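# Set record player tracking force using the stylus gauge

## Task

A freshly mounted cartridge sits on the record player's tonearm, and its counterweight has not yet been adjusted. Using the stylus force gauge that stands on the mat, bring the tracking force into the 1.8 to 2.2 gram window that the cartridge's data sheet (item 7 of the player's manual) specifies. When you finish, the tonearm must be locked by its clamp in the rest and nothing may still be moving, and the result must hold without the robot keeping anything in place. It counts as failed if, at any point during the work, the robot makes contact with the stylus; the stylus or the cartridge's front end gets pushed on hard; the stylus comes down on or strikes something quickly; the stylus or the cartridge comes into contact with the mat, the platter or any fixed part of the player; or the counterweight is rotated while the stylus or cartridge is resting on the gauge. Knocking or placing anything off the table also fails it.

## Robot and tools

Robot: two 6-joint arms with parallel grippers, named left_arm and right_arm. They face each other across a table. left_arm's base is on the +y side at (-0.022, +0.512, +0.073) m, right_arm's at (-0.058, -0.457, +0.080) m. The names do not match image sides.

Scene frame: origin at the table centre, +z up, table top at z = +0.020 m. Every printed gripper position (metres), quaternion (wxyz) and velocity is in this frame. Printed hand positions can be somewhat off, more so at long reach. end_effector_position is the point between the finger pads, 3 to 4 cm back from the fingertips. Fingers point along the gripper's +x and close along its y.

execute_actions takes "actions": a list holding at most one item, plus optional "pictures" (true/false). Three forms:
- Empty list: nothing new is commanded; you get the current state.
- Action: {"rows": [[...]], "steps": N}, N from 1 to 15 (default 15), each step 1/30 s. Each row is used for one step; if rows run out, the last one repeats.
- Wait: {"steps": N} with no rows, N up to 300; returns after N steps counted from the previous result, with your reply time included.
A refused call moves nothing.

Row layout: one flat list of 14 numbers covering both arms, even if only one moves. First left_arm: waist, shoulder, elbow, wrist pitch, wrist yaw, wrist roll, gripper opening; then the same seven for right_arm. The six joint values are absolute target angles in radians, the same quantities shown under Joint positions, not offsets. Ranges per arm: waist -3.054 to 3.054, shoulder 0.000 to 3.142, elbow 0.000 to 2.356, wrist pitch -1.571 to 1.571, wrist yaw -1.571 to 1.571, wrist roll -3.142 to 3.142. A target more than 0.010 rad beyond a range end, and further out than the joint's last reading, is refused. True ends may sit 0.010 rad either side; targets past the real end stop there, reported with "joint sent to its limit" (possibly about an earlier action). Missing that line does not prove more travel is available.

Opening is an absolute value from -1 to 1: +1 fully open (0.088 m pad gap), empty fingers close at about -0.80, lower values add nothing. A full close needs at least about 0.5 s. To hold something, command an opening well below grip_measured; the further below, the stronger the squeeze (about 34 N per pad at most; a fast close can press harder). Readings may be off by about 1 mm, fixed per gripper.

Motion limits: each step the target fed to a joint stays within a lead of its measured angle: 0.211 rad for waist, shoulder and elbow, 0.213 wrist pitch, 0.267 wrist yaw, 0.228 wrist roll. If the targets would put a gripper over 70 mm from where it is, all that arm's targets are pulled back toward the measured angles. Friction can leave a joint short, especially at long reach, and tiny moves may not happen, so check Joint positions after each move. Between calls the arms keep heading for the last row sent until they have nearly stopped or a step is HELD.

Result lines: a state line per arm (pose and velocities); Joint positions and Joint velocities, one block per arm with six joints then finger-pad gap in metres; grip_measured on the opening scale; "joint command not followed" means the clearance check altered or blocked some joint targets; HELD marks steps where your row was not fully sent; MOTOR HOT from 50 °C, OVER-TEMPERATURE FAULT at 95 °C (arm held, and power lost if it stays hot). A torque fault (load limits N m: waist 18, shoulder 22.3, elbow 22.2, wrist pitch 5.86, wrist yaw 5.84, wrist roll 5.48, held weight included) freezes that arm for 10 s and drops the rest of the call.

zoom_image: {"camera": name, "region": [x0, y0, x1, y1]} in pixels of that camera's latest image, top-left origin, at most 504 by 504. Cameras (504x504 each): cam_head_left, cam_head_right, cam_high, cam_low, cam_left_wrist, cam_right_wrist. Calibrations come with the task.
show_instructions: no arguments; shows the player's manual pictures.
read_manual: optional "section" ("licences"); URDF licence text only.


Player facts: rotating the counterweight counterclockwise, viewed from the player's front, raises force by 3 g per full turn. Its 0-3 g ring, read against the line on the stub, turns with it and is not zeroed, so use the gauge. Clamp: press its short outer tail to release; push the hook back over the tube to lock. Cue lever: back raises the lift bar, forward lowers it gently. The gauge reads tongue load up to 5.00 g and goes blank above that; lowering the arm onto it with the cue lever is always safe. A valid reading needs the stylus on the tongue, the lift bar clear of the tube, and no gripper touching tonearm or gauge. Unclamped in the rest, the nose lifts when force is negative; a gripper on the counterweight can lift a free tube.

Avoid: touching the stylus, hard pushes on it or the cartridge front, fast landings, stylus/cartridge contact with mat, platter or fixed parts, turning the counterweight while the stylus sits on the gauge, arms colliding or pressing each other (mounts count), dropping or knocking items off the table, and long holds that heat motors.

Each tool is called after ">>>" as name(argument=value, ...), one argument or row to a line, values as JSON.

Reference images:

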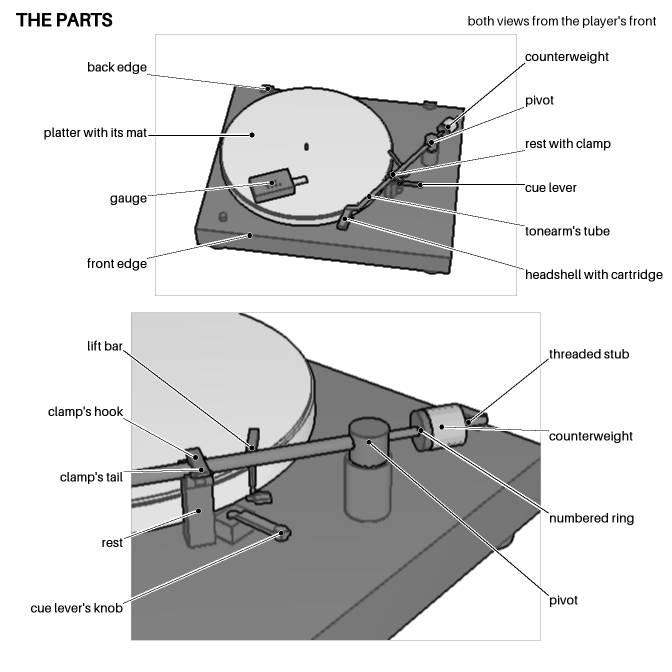

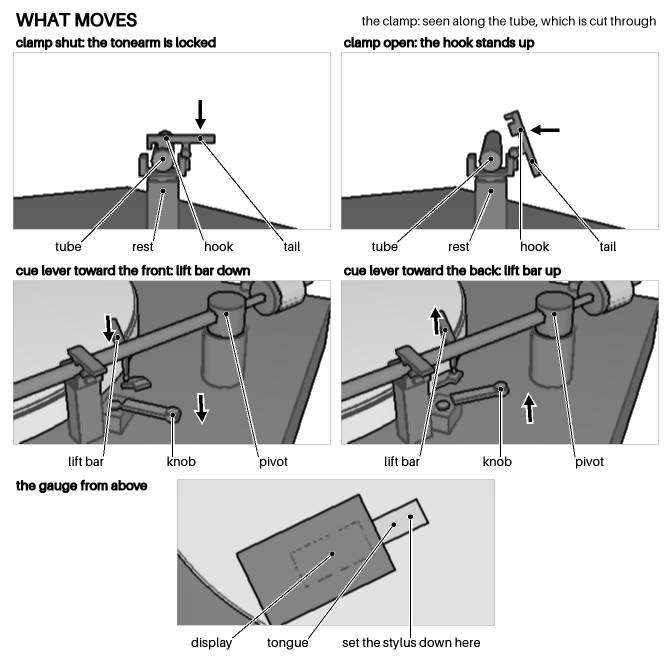

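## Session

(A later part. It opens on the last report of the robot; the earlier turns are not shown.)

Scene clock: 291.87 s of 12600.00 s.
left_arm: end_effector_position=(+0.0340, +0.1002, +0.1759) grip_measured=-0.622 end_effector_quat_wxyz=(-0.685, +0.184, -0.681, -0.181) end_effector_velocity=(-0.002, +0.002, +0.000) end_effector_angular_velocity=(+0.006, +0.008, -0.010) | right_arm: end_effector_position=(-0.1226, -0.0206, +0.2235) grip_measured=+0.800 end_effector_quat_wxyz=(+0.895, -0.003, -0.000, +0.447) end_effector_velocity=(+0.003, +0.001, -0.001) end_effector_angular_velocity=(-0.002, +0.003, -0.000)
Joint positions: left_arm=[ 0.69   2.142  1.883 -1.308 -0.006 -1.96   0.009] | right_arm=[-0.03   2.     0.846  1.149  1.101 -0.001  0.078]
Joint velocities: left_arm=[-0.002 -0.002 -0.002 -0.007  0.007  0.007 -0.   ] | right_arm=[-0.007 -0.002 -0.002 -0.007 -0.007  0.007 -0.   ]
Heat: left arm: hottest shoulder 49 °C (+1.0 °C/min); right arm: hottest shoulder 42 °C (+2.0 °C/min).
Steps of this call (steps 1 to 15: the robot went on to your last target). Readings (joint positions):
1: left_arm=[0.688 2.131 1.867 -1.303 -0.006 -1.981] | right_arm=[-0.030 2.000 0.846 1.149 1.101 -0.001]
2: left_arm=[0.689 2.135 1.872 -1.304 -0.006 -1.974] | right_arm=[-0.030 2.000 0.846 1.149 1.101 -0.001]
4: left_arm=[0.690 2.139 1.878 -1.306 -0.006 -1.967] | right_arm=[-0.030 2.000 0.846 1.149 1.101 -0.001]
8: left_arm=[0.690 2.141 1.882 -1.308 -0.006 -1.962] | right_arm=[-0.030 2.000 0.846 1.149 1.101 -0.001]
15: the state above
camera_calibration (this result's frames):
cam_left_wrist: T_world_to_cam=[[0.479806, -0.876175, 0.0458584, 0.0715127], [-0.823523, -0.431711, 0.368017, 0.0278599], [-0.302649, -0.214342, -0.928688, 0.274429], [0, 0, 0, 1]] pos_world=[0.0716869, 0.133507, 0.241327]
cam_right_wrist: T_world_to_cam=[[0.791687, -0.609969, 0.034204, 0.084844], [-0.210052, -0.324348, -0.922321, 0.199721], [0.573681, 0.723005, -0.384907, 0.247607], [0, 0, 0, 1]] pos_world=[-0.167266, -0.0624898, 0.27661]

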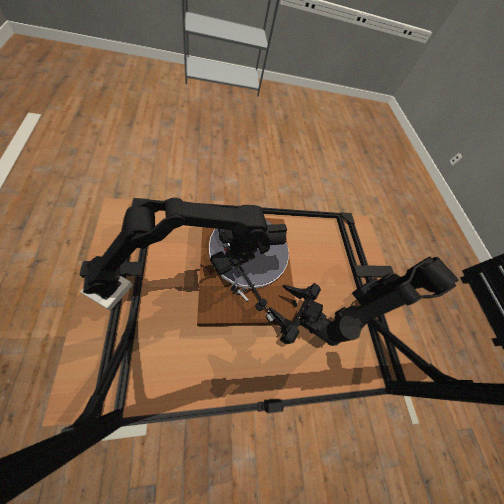

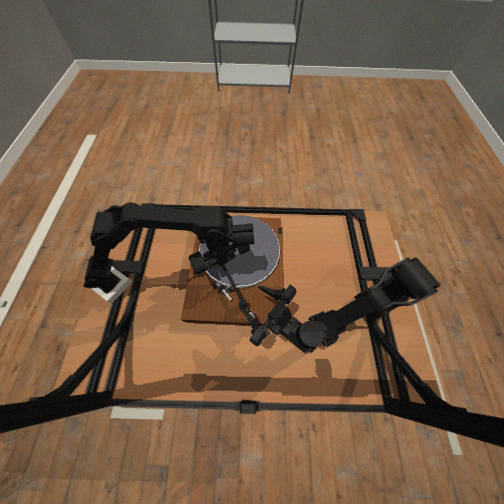

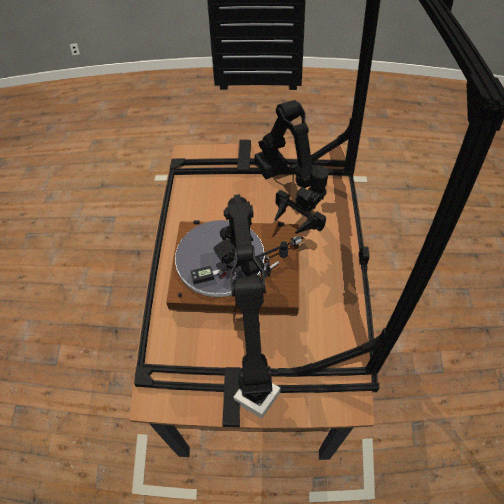

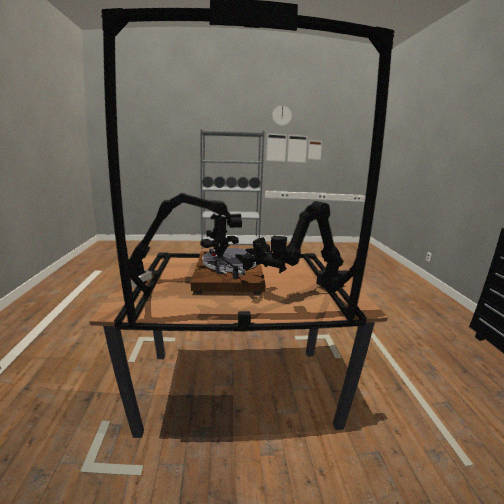

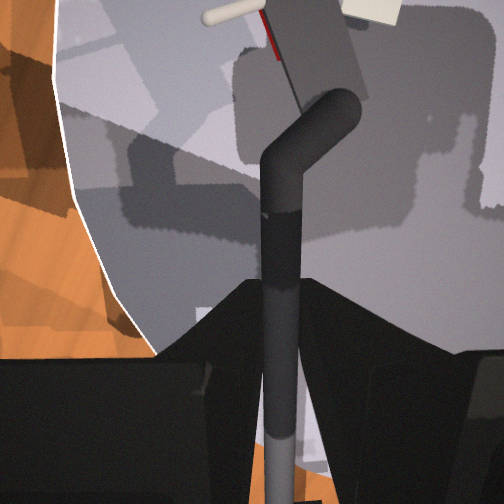

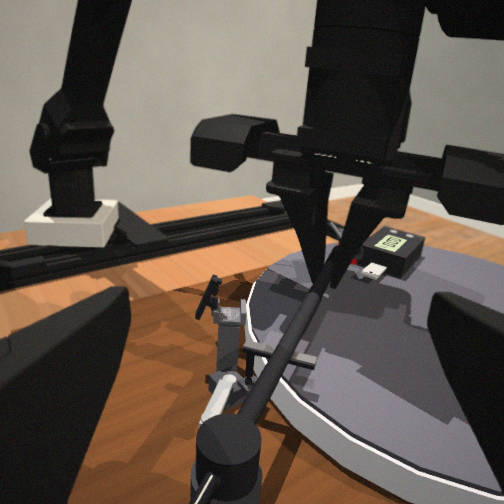

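>>> execute_actions(
  actions=[
    {"rows": [[0.688,2.148,1.872,-1.306,0,-1.956,-0.66, -0.03,2.0,0.85,1.15,1.1,0,0.8],[0.688,2.148,1.868,-1.302,0,-1.956,-0.66, -0.03,2.0,0.85,1.15,1.1,0,0.8],[0.688,2.148,1.864,-1.298,0,-1.956,-0.66, -0.03,2.0,0.85,1.15,1.1,0,0.8],[0.688,2.148,1.86,-1.294,0,-1.956,-0.66, -0.03,2.0,0.85,1.15,1.1,0,0.8],[0.688,2.148,1.856,-1.29,0,-1.956,-0.66, -0.03,2.0,0.85,1.15,1.1,0,0.8],[0.688,2.148,1.852,-1.286,0,-1.956,-0.66, -0.03,2.0,0.85,1.15,1.1,0,0.8],[0.688,2.148,1.848,-1.282,0,-1.956,-0.66, -0.03,2.0,0.85,1.15,1.1,0,0.8],[0.688,2.148,1.844,-1.278,0,-1.956,-0.66, -0.03,2.0,0.85,1.15,1.1,0,0.8],[0.688,2.148,1.84,-1.274,0,-1.956,-0.66, -0.03,2.0,0.85,1.15,1.1,0,0.8]], "steps": 15},
  ],
)

>>> zoom_image(
  camera="cam_right_wrist",
  region=[240, 200, 440, 400],
)

Scene clock: 300.33 s of 12600.00 s.
left_arm: end_effector_position=(+0.0345, +0.1002, +0.1704) grip_measured=-0.623 end_effector_quat_wxyz=(-0.683, +0.186, -0.683, -0.181) end_effector_velocity=(+0.002, +0.001, -0.002) end_effector_angular_velocity=(+0.003, -0.007, +0.010) | right_arm: end_effector_position=(-0.1226, -0.0206, +0.2235) grip_measured=+0.800 end_effector_quat_wxyz=(+0.895, -0.003, -0.000, +0.447) end_effector_velocity=(-0.004, +0.002, +0.001) end_effector_angular_velocity=(-0.015, -0.019, +0.024)
Joint positions: left_arm=[ 0.693  2.141  1.859 -1.284 -0.002 -1.959  0.008] | right_arm=[-0.03   2.     0.846  1.149  1.101 -0.001  0.078]
Joint velocities: left_arm=[ 0.002 -0.002 -0.012  0.007 -0.007 -0.007 -0.   ] | right_arm=[ 0.002 -0.002  0.002 -0.007 -0.022 -0.022 -0.   ]
Heat: left arm: hottest shoulder 49 °C (+1.0 °C/min); right arm: hottest shoulder 42 °C (+2.0 °C/min).
Steps of this call (steps 1 to 15: the robot went on to your last target; steps 16 to 90: nothing new was sent; then 4.97 s passed at rest; steps 91 to 105: all 15 steps of this action). Readings (joint positions):
91: left_arm=[0.690 2.142 1.884 -1.308 -0.006 -1.960] | right_arm=[-0.030 2.000 0.846 1.149 1.101 -0.001]
92: left_arm=[0.690 2.142 1.884 -1.308 -0.006 -1.960] | right_arm=[-0.030 2.000 0.846 1.149 1.101 -0.001]
94: left_arm=[0.691 2.142 1.880 -1.305 -0.006 -1.960] | right_arm=[-0.030 2.000 0.846 1.149 1.101 -0.001]
98: left_arm=[0.693 2.142 1.868 -1.292 -0.002 -1.959] | right_arm=[-0.030 2.000 0.846 1.149 1.101 -0.001]
105: the state above
camera_calibration (this result's frames):
cam_left_wrist: T_world_to_cam=[[0.481985, -0.874952, 0.0463508, 0.0712841], [-0.820979, -0.432507, 0.372735, 0.0295667], [-0.306078, -0.217706, -0.92678, 0.269684], [0, 0, 0, 1]] pos_world=[0.0724602, 0.13387, 0.235613]
cam_right_wrist: T_world_to_cam=[[0.791687, -0.609969, 0.034204, 0.084844], [-0.210052, -0.324348, -0.922321, 0.199721], [0.573681, 0.723005, -0.384907, 0.247607], [0, 0, 0, 1]] pos_world=[-0.167266, -0.0624898, 0.27661]

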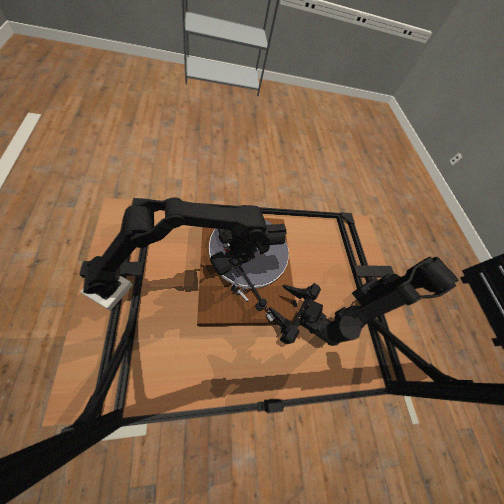

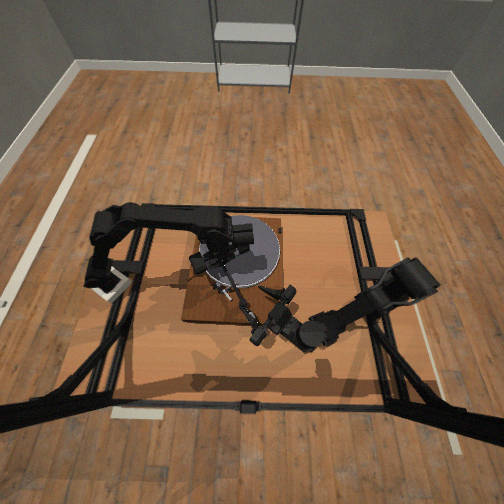

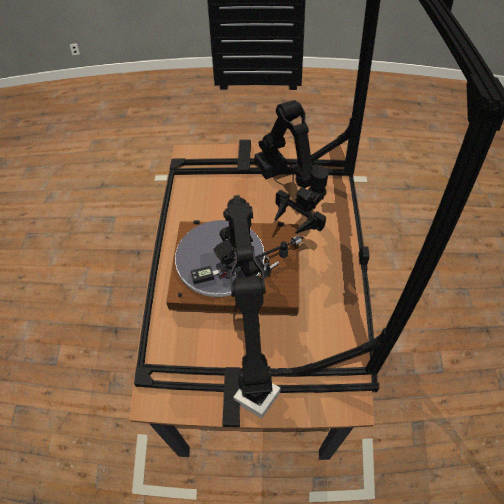

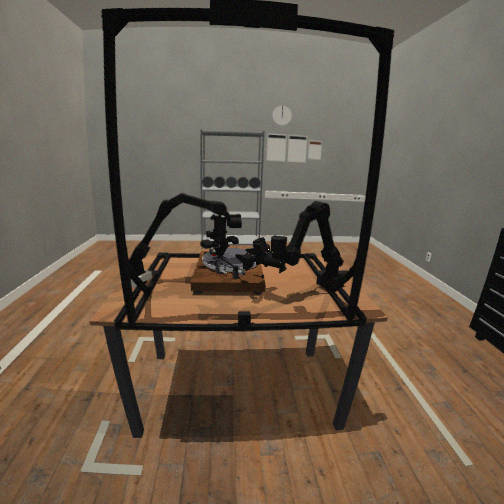

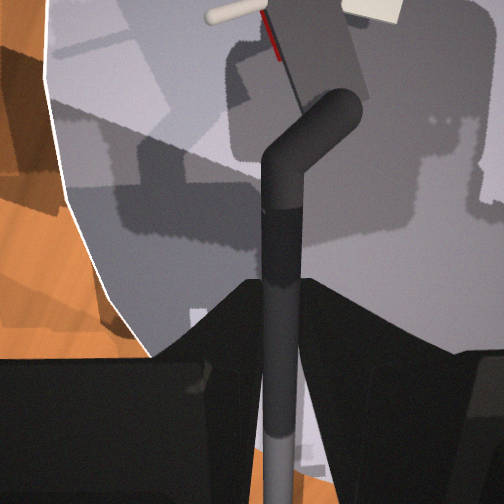

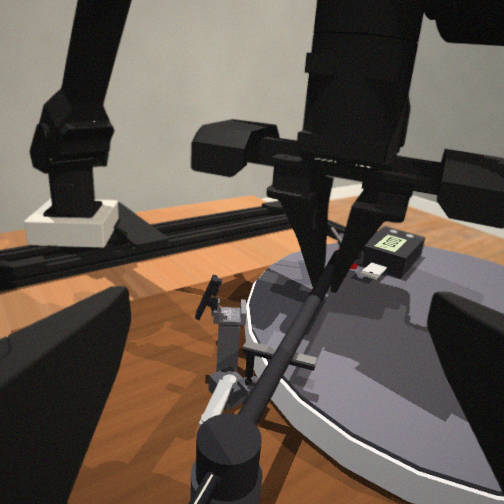

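Region (240, 200, 440, 400) of cam_right_wrist's 504x504 image, scaled by 2.520, with more detail than that image has.

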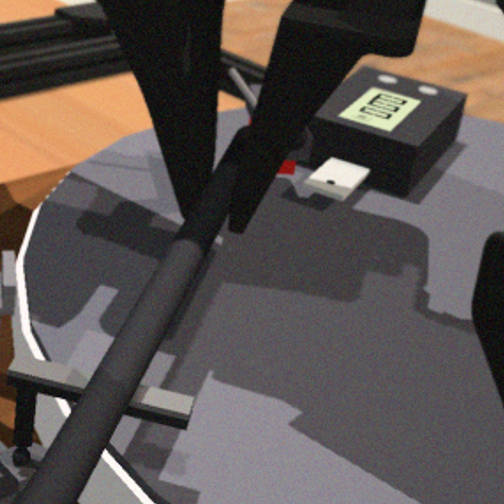

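>>> execute_actions(
  actions=[
    {"rows": [[0.692,2.142,1.855,-1.282,0,-1.958,-0.63, -0.03,2.0,0.85,1.15,1.1,0,0.8],[0.692,2.142,1.855,-1.282,0,-1.958,-0.62, -0.03,2.0,0.85,1.15,1.1,0,0.8],[0.692,2.142,1.855,-1.282,0,-1.958,-0.61, -0.03,2.0,0.85,1.15,1.1,0,0.8],[0.692,2.142,1.855,-1.282,0,-1.958,-0.6, -0.03,2.0,0.85,1.15,1.1,0,0.8],[0.692,2.142,1.855,-1.282,0,-1.958,-0.58, -0.03,2.0,0.85,1.15,1.1,0,0.8],[0.692,2.142,1.855,-1.282,0,-1.958,-0.56, -0.03,2.0,0.85,1.15,1.1,0,0.8],[0.692,2.142,1.855,-1.282,0,-1.958,-0.54, -0.03,2.0,0.85,1.15,1.1,0,0.8],[0.692,2.142,1.855,-1.282,0,-1.958,-0.5, -0.03,2.0,0.85,1.15,1.1,0,0.8]], "steps": 15},
  ],
)

>>> zoom_image(
  camera="cam_right_wrist",
  region=[240, 200, 440, 400],
)

Scene clock: 304.93 s of 12600.00 s.
left_arm: end_effector_position=(+0.0344, +0.0999, +0.1700) grip_measured=-0.504 end_effector_quat_wxyz=(-0.683, +0.186, -0.683, -0.181) end_effector_velocity=(-0.000, +0.002, +0.000) end_effector_angular_velocity=(+0.008, -0.006, +0.034) | right_arm: end_effector_position=(-0.1226, -0.0206, +0.2235) grip_measured=+0.800 end_effector_quat_wxyz=(+0.895, -0.003, -0.000, +0.447) end_effector_velocity=(+0.002, -0.001, -0.001) end_effector_angular_velocity=(-0.002, +0.003, -0.010)
Joint positions: left_arm=[ 0.693  2.141  1.858 -1.281 -0.002 -1.959  0.014] | right_arm=[-0.03   2.     0.846  1.149  1.101 -0.001  0.078]
Joint velocities: left_arm=[-0.002 -0.002 -0.002 -0.007 -0.007 -0.037  0.002] | right_arm=[-0.002 -0.002 -0.002 -0.007  0.007  0.007 -0.   ]
Heat: left arm: hottest shoulder 49 °C (+1.0 °C/min); right arm: hottest shoulder 42 °C (+2.0 °C/min).
Steps of this call (steps 1 to 15: the robot went on to your last target; steps 16 to 90: nothing new was sent; then 1.10 s passed at rest; steps 91 to 105: all 15 steps of this action). Readings (joint positions):
91: left_arm=[0.693 2.139 1.858 -1.281 -0.002 -1.959] | right_arm=[-0.030 2.000 0.846 1.149 1.101 -0.001]
92: left_arm=[0.693 2.139 1.858 -1.281 -0.002 -1.959] | right_arm=[-0.030 2.000 0.846 1.149 1.101 -0.001]
94: left_arm=[0.693 2.139 1.858 -1.281 -0.002 -1.959] | right_arm=[-0.030 2.000 0.846 1.149 1.101 -0.001]
98: left_arm=[0.693 2.141 1.858 -1.281 -0.002 -1.959] | right_arm=[-0.030 2.000 0.846 1.149 1.101 -0.001]
105: the state above
camera_calibration (this result's frames):
cam_left_wrist: T_world_to_cam=[[0.481644, -0.875083, 0.0474179, 0.0709076], [-0.821202, -0.431771, 0.373097, 0.0293631], [-0.306017, -0.21864, -0.92658, 0.269228], [0, 0, 0, 1]] pos_world=[0.0723491, 0.133592, 0.235144]
cam_right_wrist: T_world_to_cam=[[0.791697, -0.609977, 0.0338228, 0.0849302], [-0.210333, -0.324136, -0.922332, 0.199693], [0.573564, 0.723093, -0.384916, 0.247596], [0, 0, 0, 1]] pos_world=[-0.167249, -0.062502, 0.276614]

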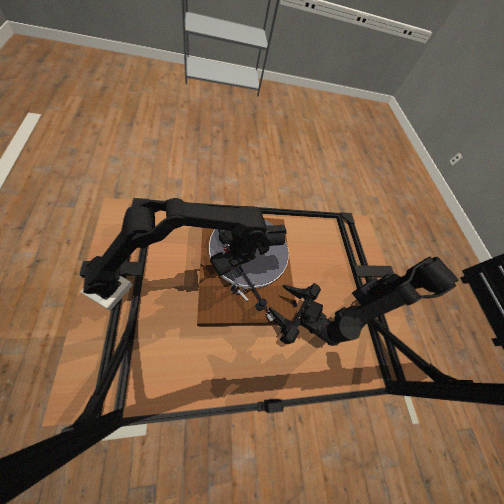

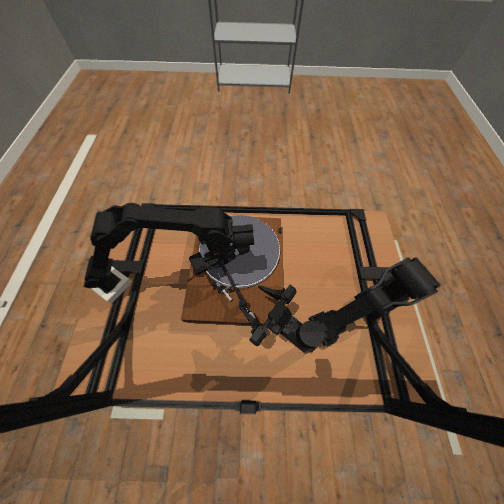

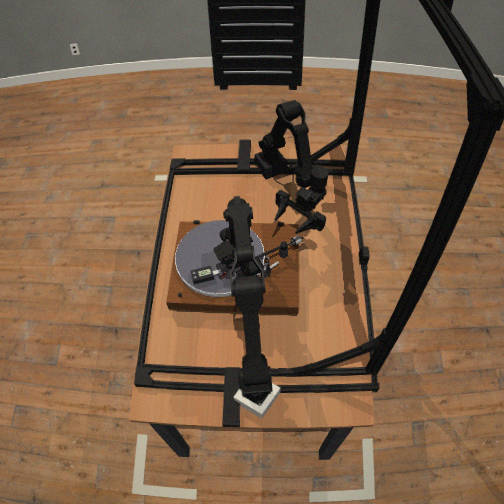

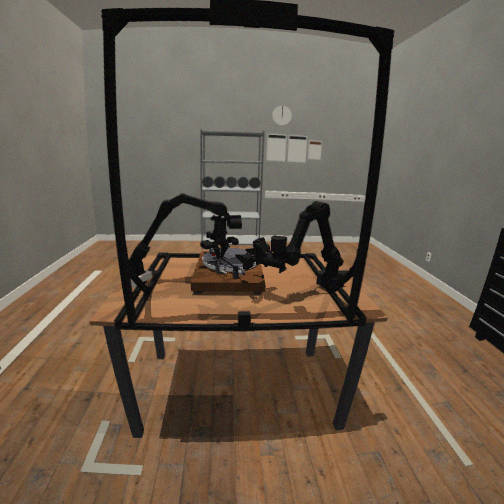

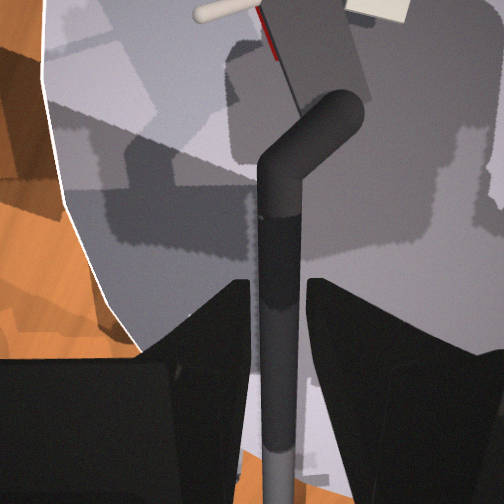

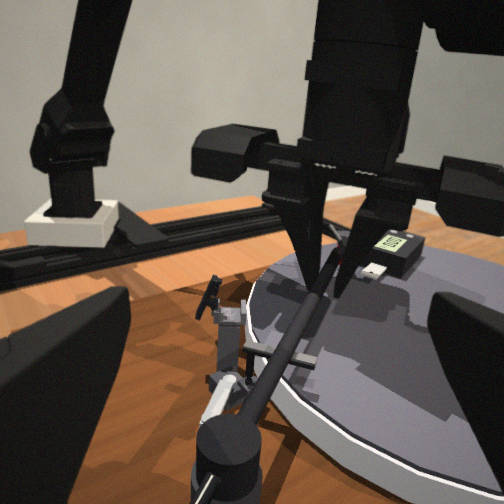

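Region (240, 200, 440, 400) of cam_right_wrist's 504x504 image, scaled by 2.520, with more detail than that image has.

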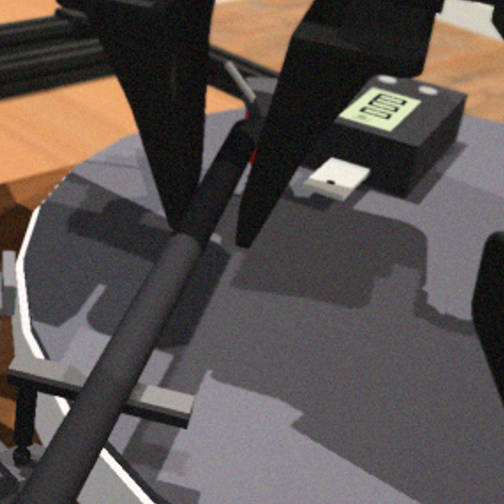

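>>> execute_actions(
  actions=[
    {"rows": [[0.692,2.142,1.855,-1.282,0,-1.958,-0.5, -0.2,1.71,0.29,1.32,0.5,0,0.8],[0.692,2.142,1.855,-1.282,0,-1.958,-0.5, -0.2,1.71,0.29,1.32,0.5,0,0.8],[0.692,2.142,1.855,-1.282,0,-1.958,-0.5, -0.2,1.71,0.29,1.32,0.5,0,0.8],[0.692,2.142,1.855,-1.282,0,-1.958,-0.5, -0.2,1.71,0.29,1.32,0.5,0,0.8],[0.692,2.142,1.855,-1.282,0,-1.958,-0.5, -0.2,1.71,0.29,1.32,0.5,0,0.8],[0.692,2.142,1.855,-1.282,0,-1.958,-0.5, -0.2,1.71,0.29,1.32,0.5,0,0.8],[0.692,2.142,1.855,-1.282,0,-1.958,-0.5, -0.2,1.71,0.29,1.32,0.5,0,0.8],[0.692,2.142,1.855,-1.282,0,-1.958,-0.5, -0.2,1.71,0.29,1.32,0.5,0,0.8],[0.692,2.142,1.855,-1.282,0,-1.958,-0.5, -0.2,1.71,0.29,1.32,0.5,0,0.8],[0.692,2.142,1.855,-1.282,0,-1.958,-0.5, -0.2,1.71,0.29,1.32,0.5,0,0.8],[0.692,2.142,1.855,-1.282,0,-1.958,-0.5, -0.768,1.71,0.29,1.32,0,0,0.8]], "steps": 15},
  ],
  pictures=false,
)

>>> execute_actions(
  actions=[
    {"steps": 30},
  ],
)

Scene clock: 318.57 s of 12600.00 s.
left_arm: end_effector_position=(+0.0344, +0.0999, +0.1700) grip_measured=-0.500 end_effector_quat_wxyz=(-0.683, +0.186, -0.683, -0.181) end_effector_velocity=(-0.000, +0.004, +0.002) end_effector_angular_velocity=(+0.018, -0.005, +0.005) | right_arm: end_effector_position=(-0.0386, -0.0851, +0.1913) grip_measured=+0.800 end_effector_quat_wxyz=(+0.757, -0.037, +0.031, +0.652) end_effector_velocity=(+0.405, +0.002, +0.003) end_effector_angular_velocity=(+0.014, +0.177, +0.041)
Joint positions: left_arm=[ 0.693  2.141  1.858 -1.281 -0.002 -1.959  0.014] | right_arm=[-0.474  1.718  0.303  1.318  0.161 -0.001  0.078]
Joint velocities: left_arm=[-0.002 -0.002  0.002 -0.022 -0.007 -0.007 -0.   ] | right_arm=[-1.849 -0.037 -0.012 -0.007 -1.897 -0.007 -0.   ]
Heat: left arm: hottest shoulder 51 °C (+3.0 °C/min); right arm: hottest shoulder 42 °C (+1.0 °C/min). Fold the left arm in close to its base before you think long.
MOTOR HOT: a motor of the left arm reached 50 °C. Now the hottest motor of the left arm, joint 2 (shoulder), reports 51 °C. The temperature limit of the motors' drives, at which the controller stops that arm, is 95 °C. To cool a motor, set the load down, stop pushing, or move to a pose that needs little force.
Steps of this call (steps 1 to 15: the robot went on to your last target; steps 16 to 90: nothing new was sent; then 10.13 s passed at rest; steps 91 to 105: all 15 steps of this action). Readings (joint positions):
91: left_arm=[0.693 2.141 1.858 -1.281 -0.002 -1.959] | right_arm=[-0.041 1.976 0.819 1.175 1.038 -0.001]
92: left_arm=[0.693 2.141 1.858 -1.281 -0.002 -1.959] | right_arm=[-0.071 1.934 0.762 1.214 0.953 -0.000]
94: left_arm=[0.693 2.141 1.858 -1.281 -0.002 -1.959] | right_arm=[-0.150 1.823 0.641 1.276 0.815 -0.001]
98: left_arm=[0.693 2.141 1.858 -1.281 -0.002 -1.959] | right_arm=[-0.202 1.717 0.430 1.315 0.583 -0.001]
105: the state above

Scene clock: 319.57 s of 12600.00 s.
left_arm: end_effector_position=(+0.0344, +0.0999, +0.1700) grip_measured=-0.500 end_effector_quat_wxyz=(-0.683, +0.186, -0.683, -0.181) end_effector_velocity=(+0.002, +0.004, +0.002) end_effector_angular_velocity=(+0.020, -0.019, -0.010) | right_arm: end_effector_position=(+0.0451, -0.0995, +0.1898) grip_measured=+0.800 end_effector_quat_wxyz=(+0.799, -0.031, +0.040, +0.599) end_effector_velocity=(-0.004, +0.000, -0.001) end_effector_angular_velocity=(-0.008, -0.003, +0.025)
Joint positions: left_arm=[ 0.693  2.141  1.858 -1.281 -0.002 -1.959  0.014] | right_arm=[-0.766  1.717  0.297  1.318  0.005 -0.001  0.078]
Joint velocities: left_arm=[-0.002 -0.002  0.002 -0.022 -0.022  0.007  0.   ] | right_arm=[ 0.002 -0.002 -0.002 -0.007 -0.022 -0.007 -0.   ]
Heat: left arm: hottest shoulder 51 °C (+3.0 °C/min); right arm: hottest shoulder 42 °C (+1.0 °C/min). Fold the left arm in close to its base before you think long.
MOTOR HOT: still on. Now the hottest motor of the left arm, joint 2 (shoulder), reports 51 °C; a drive's own limit is 95 °C.
Steps of this call (steps 1 to 30: the robot went on to your last target). Readings (joint positions):
1: left_arm=[0.693 2.141 1.858 -1.281 -0.002 -1.959] | right_arm=[-0.534 1.718 0.303 1.318 0.111 -0.001]
2: left_arm=[0.693 2.141 1.858 -1.281 -0.002 -1.959] | right_arm=[-0.595 1.718 0.303 1.318 0.078 -0.001]
4: left_arm=[0.693 2.141 1.858 -1.281 -0.002 -1.959] | right_arm=[-0.696 1.718 0.302 1.318 0.048 -0.001]
8: left_arm=[0.693 2.141 1.858 -1.281 -0.002 -1.959] | right_arm=[-0.758 1.717 0.298 1.318 0.016 -0.001]
30: the state above
All arms were judged still, so your last target was given up. Only a new action makes them travel on or press farther. Fingers that are still opening or closing keep moving.
camera_calibration (this result's frames):
cam_left_wrist: T_world_to_cam=[[0.481644, -0.875083, 0.0474179, 0.0709076], [-0.821202, -0.431771, 0.373097, 0.0293631], [-0.306017, -0.21864, -0.92658, 0.269228], [0, 0, 0, 1]] pos_world=[0.0723491, 0.133592, 0.235144]
cam_right_wrist: T_world_to_cam=[[0.956927, -0.288717, 0.030534, -0.0697124], [-0.11136, -0.462136, -0.879789, 0.152057], [0.268121, 0.838494, -0.474382, 0.237728], [0, 0, 0, 1]] pos_world=[0.019903, -0.149189, 0.24868]

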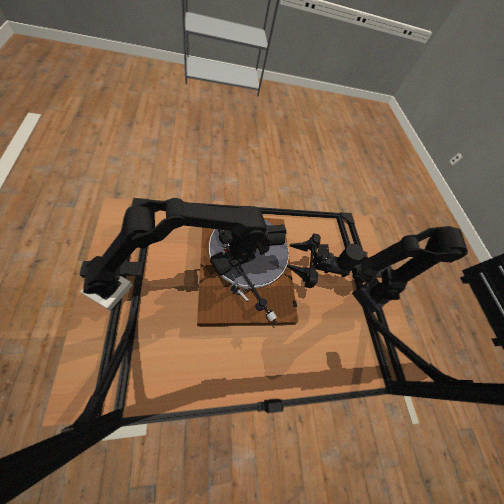

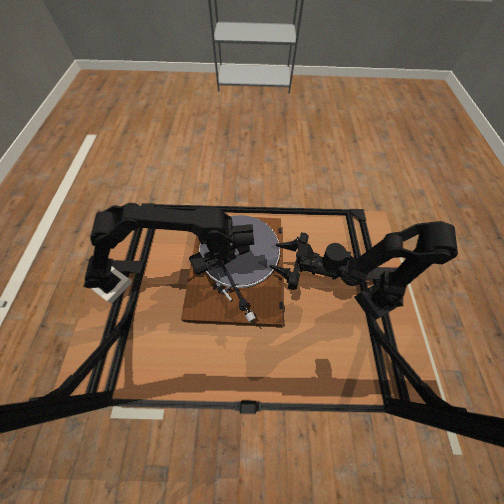

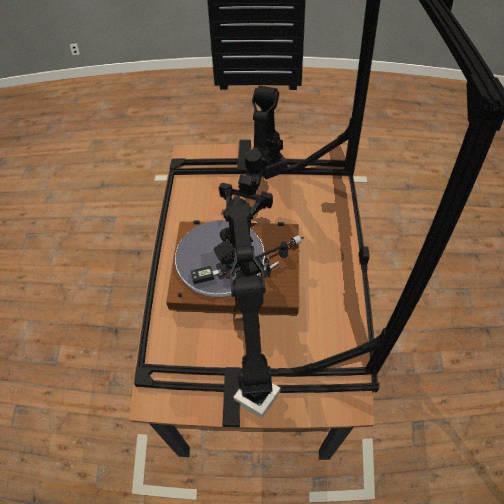

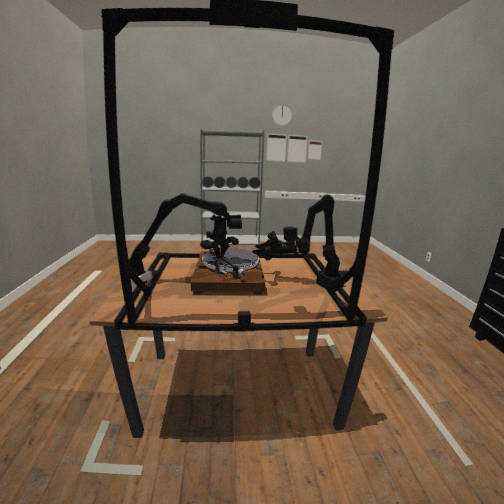

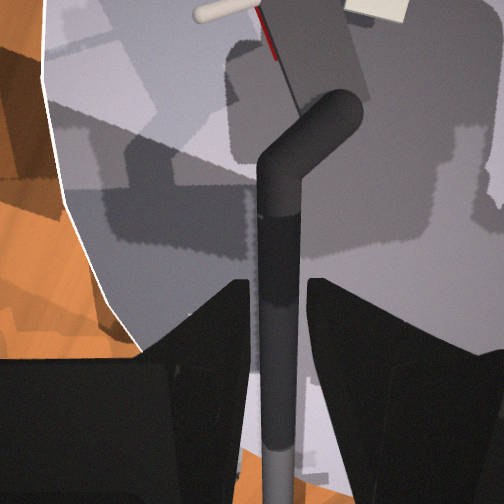

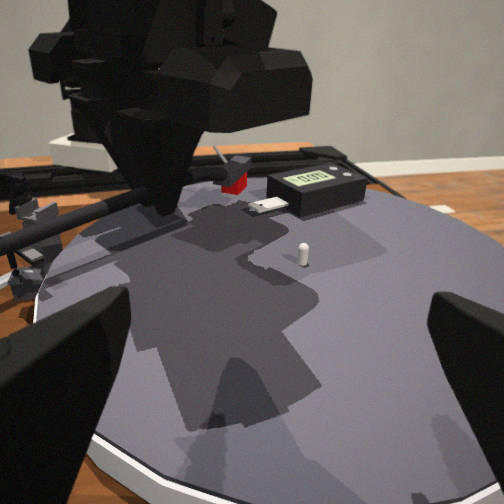

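>>> zoom_image(
  camera="cam_right_wrist",
  region=[190, 140, 310, 230],
)

Region (190, 140, 310, 230) of cam_right_wrist's 504x504 image, scaled by 4.200, with more detail than that image has; it fills the top 378 rows of this view, and the rest is white.

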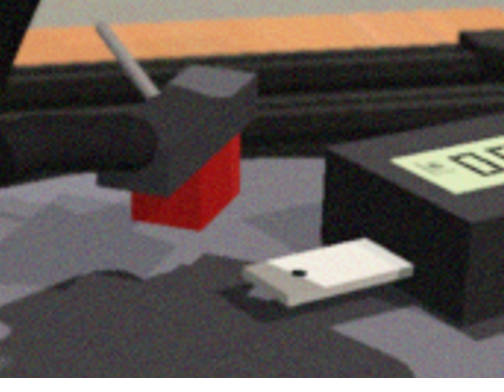

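>>> execute_actions(
  actions=[
    {"rows": [[0.692,2.142,1.89,-1.30,0,-1.958,-0.45, -0.768,1.71,0.29,1.32,0,0,0.8],[0.692,2.142,1.91,-1.32,0,-1.958,-0.45, -0.768,1.71,0.29,1.32,0,0,0.8],[0.692,2.142,1.93,-1.34,0,-1.958,-0.45, -0.768,1.71,0.29,1.32,0,0,0.8],[0.692,2.142,1.95,-1.36,0,-1.958,-0.45, -0.768,1.71,0.29,1.32,0,0,0.8],[0.692,2.142,1.97,-1.38,0,-1.958,-0.45, -0.768,1.71,0.29,1.32,0,0,0.8],[0.692,2.142,1.99,-1.40,0,-1.958,-0.45, -0.768,1.71,0.29,1.32,0,0,0.8],[0.692,2.142,2.01,-1.42,0,-1.958,-0.45, -0.768,1.71,0.29,1.32,0,0,0.8],[0.692,2.142,2.03,-1.44,0,-1.958,-0.45, -0.768,1.71,0.29,1.32,0,0,0.8],[0.692,2.142,2.05,-1.46,0,-1.958,-0.45, -0.768,1.71,0.29,1.32,0,0,0.8],[0.692,2.142,2.07,-1.48,0,-1.958,-0.45, -0.768,1.71,0.29,1.32,0,0,0.8],[0.692,2.142,2.09,-1.50,0,-1.958,-0.45, -0.768,1.71,0.29,1.32,0,0,0.8]], "steps": 15},
  ],
  pictures=false,
)

>>> execute_actions(
  actions=[
    {"steps": 10},
  ],
)

>>> zoom_image(
  camera="cam_left_wrist",
  region=[180, 0, 440, 200],
)

Scene clock: 329.43 s of 12600.00 s.
left_arm: end_effector_position=(+0.0342, +0.1013, +0.2233) grip_measured=-0.450 end_effector_quat_wxyz=(-0.683, +0.189, -0.683, -0.178) end_effector_velocity=(-0.001, +0.006, +0.034) end_effector_angular_velocity=(+0.001, +0.007, -0.005) | right_arm: end_effector_position=(+0.0451, -0.0996, +0.1898) grip_measured=+0.800 end_effector_quat_wxyz=(+0.799, -0.031, +0.040, +0.599) end_effector_velocity=(-0.000, +0.000, +0.000) end_effector_angular_velocity=(-0.004, -0.006, +0.006)
Joint positions: left_arm=[ 0.693  2.142  2.073 -1.486 -0.002 -1.959  0.017] | right_arm=[-0.766  1.717  0.297  1.318  0.005 -0.001  0.078]
Joint velocities: left_arm=[ 0.002  0.002  0.139 -0.139  0.007  0.007 -0.   ] | right_arm=[-0.002 -0.002  0.002 -0.007 -0.007 -0.007  0.   ]
Heat: left arm: hottest shoulder 52 °C (+4.0 °C/min); right arm: hottest shoulder 41 °C (+0.0 °C/min). Fold the left arm in close to its base before you think long.
MOTOR HOT: still on. Now the hottest motor of the left arm, joint 2 (shoulder), reports 52 °C; a drive's own limit is 95 °C.
Steps of this call (steps 1 to 90: nothing new was sent; then 6.37 s passed at rest; steps 91 to 105: all 15 steps of this action). Readings (joint positions):
91: left_arm=[0.693 2.141 1.860 -1.284 -0.002 -1.959] | right_arm=[-0.766 1.717 0.297 1.318 0.005 -0.001]
92: left_arm=[0.693 2.141 1.868 -1.294 -0.002 -1.959] | right_arm=[-0.766 1.717 0.297 1.318 0.005 -0.001]
94: left_arm=[0.693 2.142 1.893 -1.323 -0.002 -1.959] | right_arm=[-0.766 1.717 0.297 1.318 0.005 -0.001]
98: left_arm=[0.693 2.142 1.972 -1.392 -0.002 -1.959] | right_arm=[-0.766 1.717 0.297 1.318 0.005 -0.001]
105: the state above

Scene clock: 329.77 s of 12600.00 s.
left_arm: end_effector_position=(+0.0340, +0.1027, +0.2248) grip_measured=-0.450 end_effector_quat_wxyz=(-0.683, +0.187, -0.683, -0.180) end_effector_velocity=(-0.003, +0.005, +0.000) end_effector_angular_velocity=(+0.021, +0.010, +0.005) | right_arm: end_effector_position=(+0.0451, -0.0996, +0.1898) grip_measured=+0.800 end_effector_quat_wxyz=(+0.799, -0.031, +0.040, +0.599) end_effector_velocity=(-0.000, +0.000, +0.002) end_effector_angular_velocity=(+0.001, -0.007, +0.006)
Joint positions: left_arm=[ 0.693  2.142  2.079 -1.498 -0.002 -1.959  0.017] | right_arm=[-0.766  1.717  0.297  1.318  0.005 -0.001  0.078]
Joint velocities: left_arm=[-0.002 -0.002 -0.002 -0.022  0.007 -0.007  0.   ] | right_arm=[-0.002 -0.007  0.002 -0.007 -0.007 -0.007  0.   ]
Heat: left arm: hottest shoulder 52 °C (+4.0 °C/min); right arm: hottest shoulder 41 °C (+0.0 °C/min). Fold the left arm in close to its base before you think long.
MOTOR HOT: still on. Now the hottest motor of the left arm, joint 2 (shoulder), reports 52 °C; a drive's own limit is 95 °C.
Steps of this call (steps 1 to 10: the robot went on to your last target). Readings (joint positions):
1: left_arm=[0.693 2.142 2.076 -1.490 -0.002 -1.959] | right_arm=[-0.766 1.717 0.297 1.318 0.005 -0.001]
2: left_arm=[0.693 2.142 2.076 -1.492 -0.002 -1.959] | right_arm=[-0.766 1.717 0.297 1.318 0.005 -0.001]
4: left_arm=[0.693 2.142 2.076 -1.496 -0.002 -1.959] | right_arm=[-0.766 1.717 0.297 1.318 0.005 -0.001]
8: left_arm=[0.693 2.142 2.078 -1.497 -0.002 -1.959] | right_arm=[-0.766 1.717 0.297 1.318 0.005 -0.001]
10: the state above
camera_calibration (this result's frames):
cam_left_wrist: T_world_to_cam=[[0.481295, -0.875157, 0.0495528, 0.0705013], [-0.821484, -0.430612, 0.373816, 0.00955042], [-0.305809, -0.220623, -0.926178, 0.320595], [0, 0, 0, 1]] pos_world=[0.0719545, 0.136543, 0.289864]
cam_right_wrist: T_world_to_cam=[[0.956927, -0.288757, 0.0301546, -0.0696462], [-0.111698, -0.462038, -0.879798, 0.152049], [0.267981, 0.838534, -0.474391, 0.237834], [0, 0, 0, 1]] pos_world=[0.019895, -0.149291, 0.248699]

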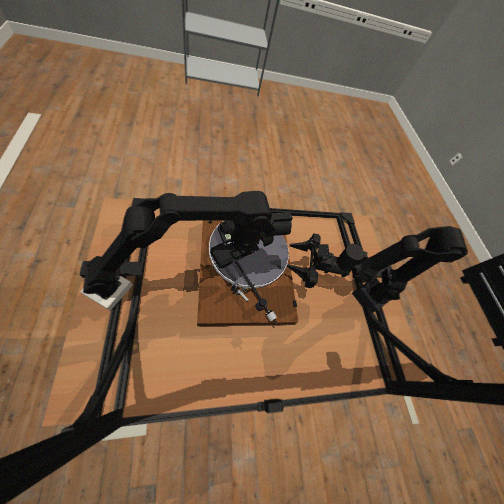

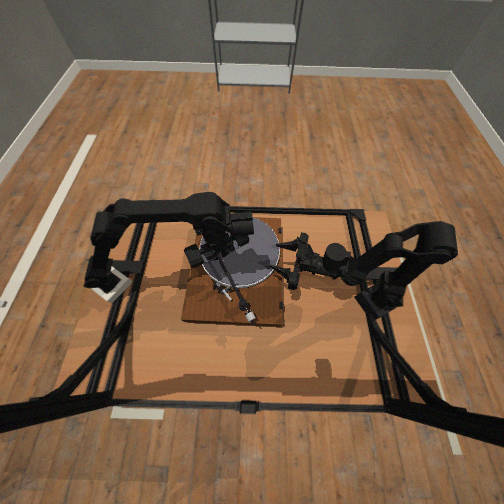

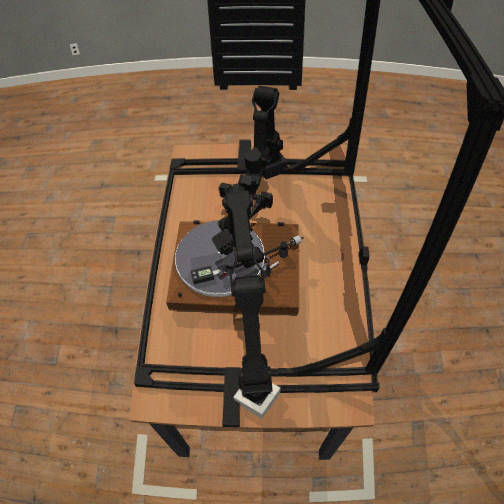

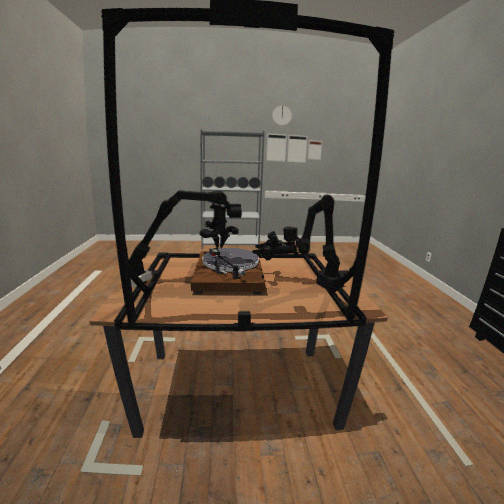

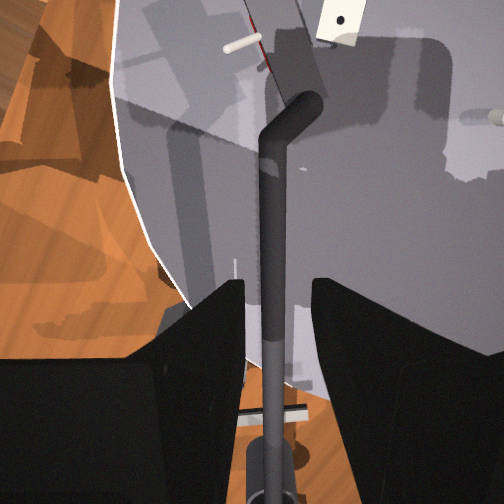

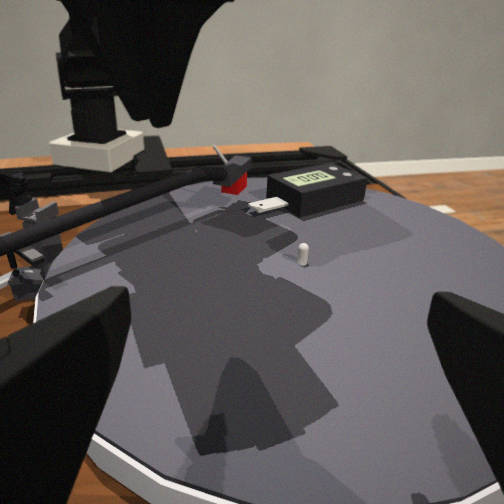

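Region (180, 0, 440, 200) of cam_left_wrist's 504x504 image, scaled by 1.938, with more detail than that image has; it fills the top 388 rows of this view, and the rest is white.

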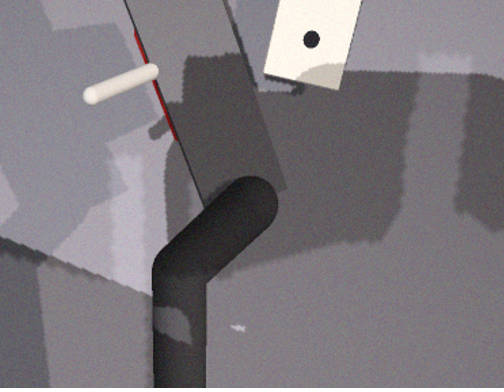

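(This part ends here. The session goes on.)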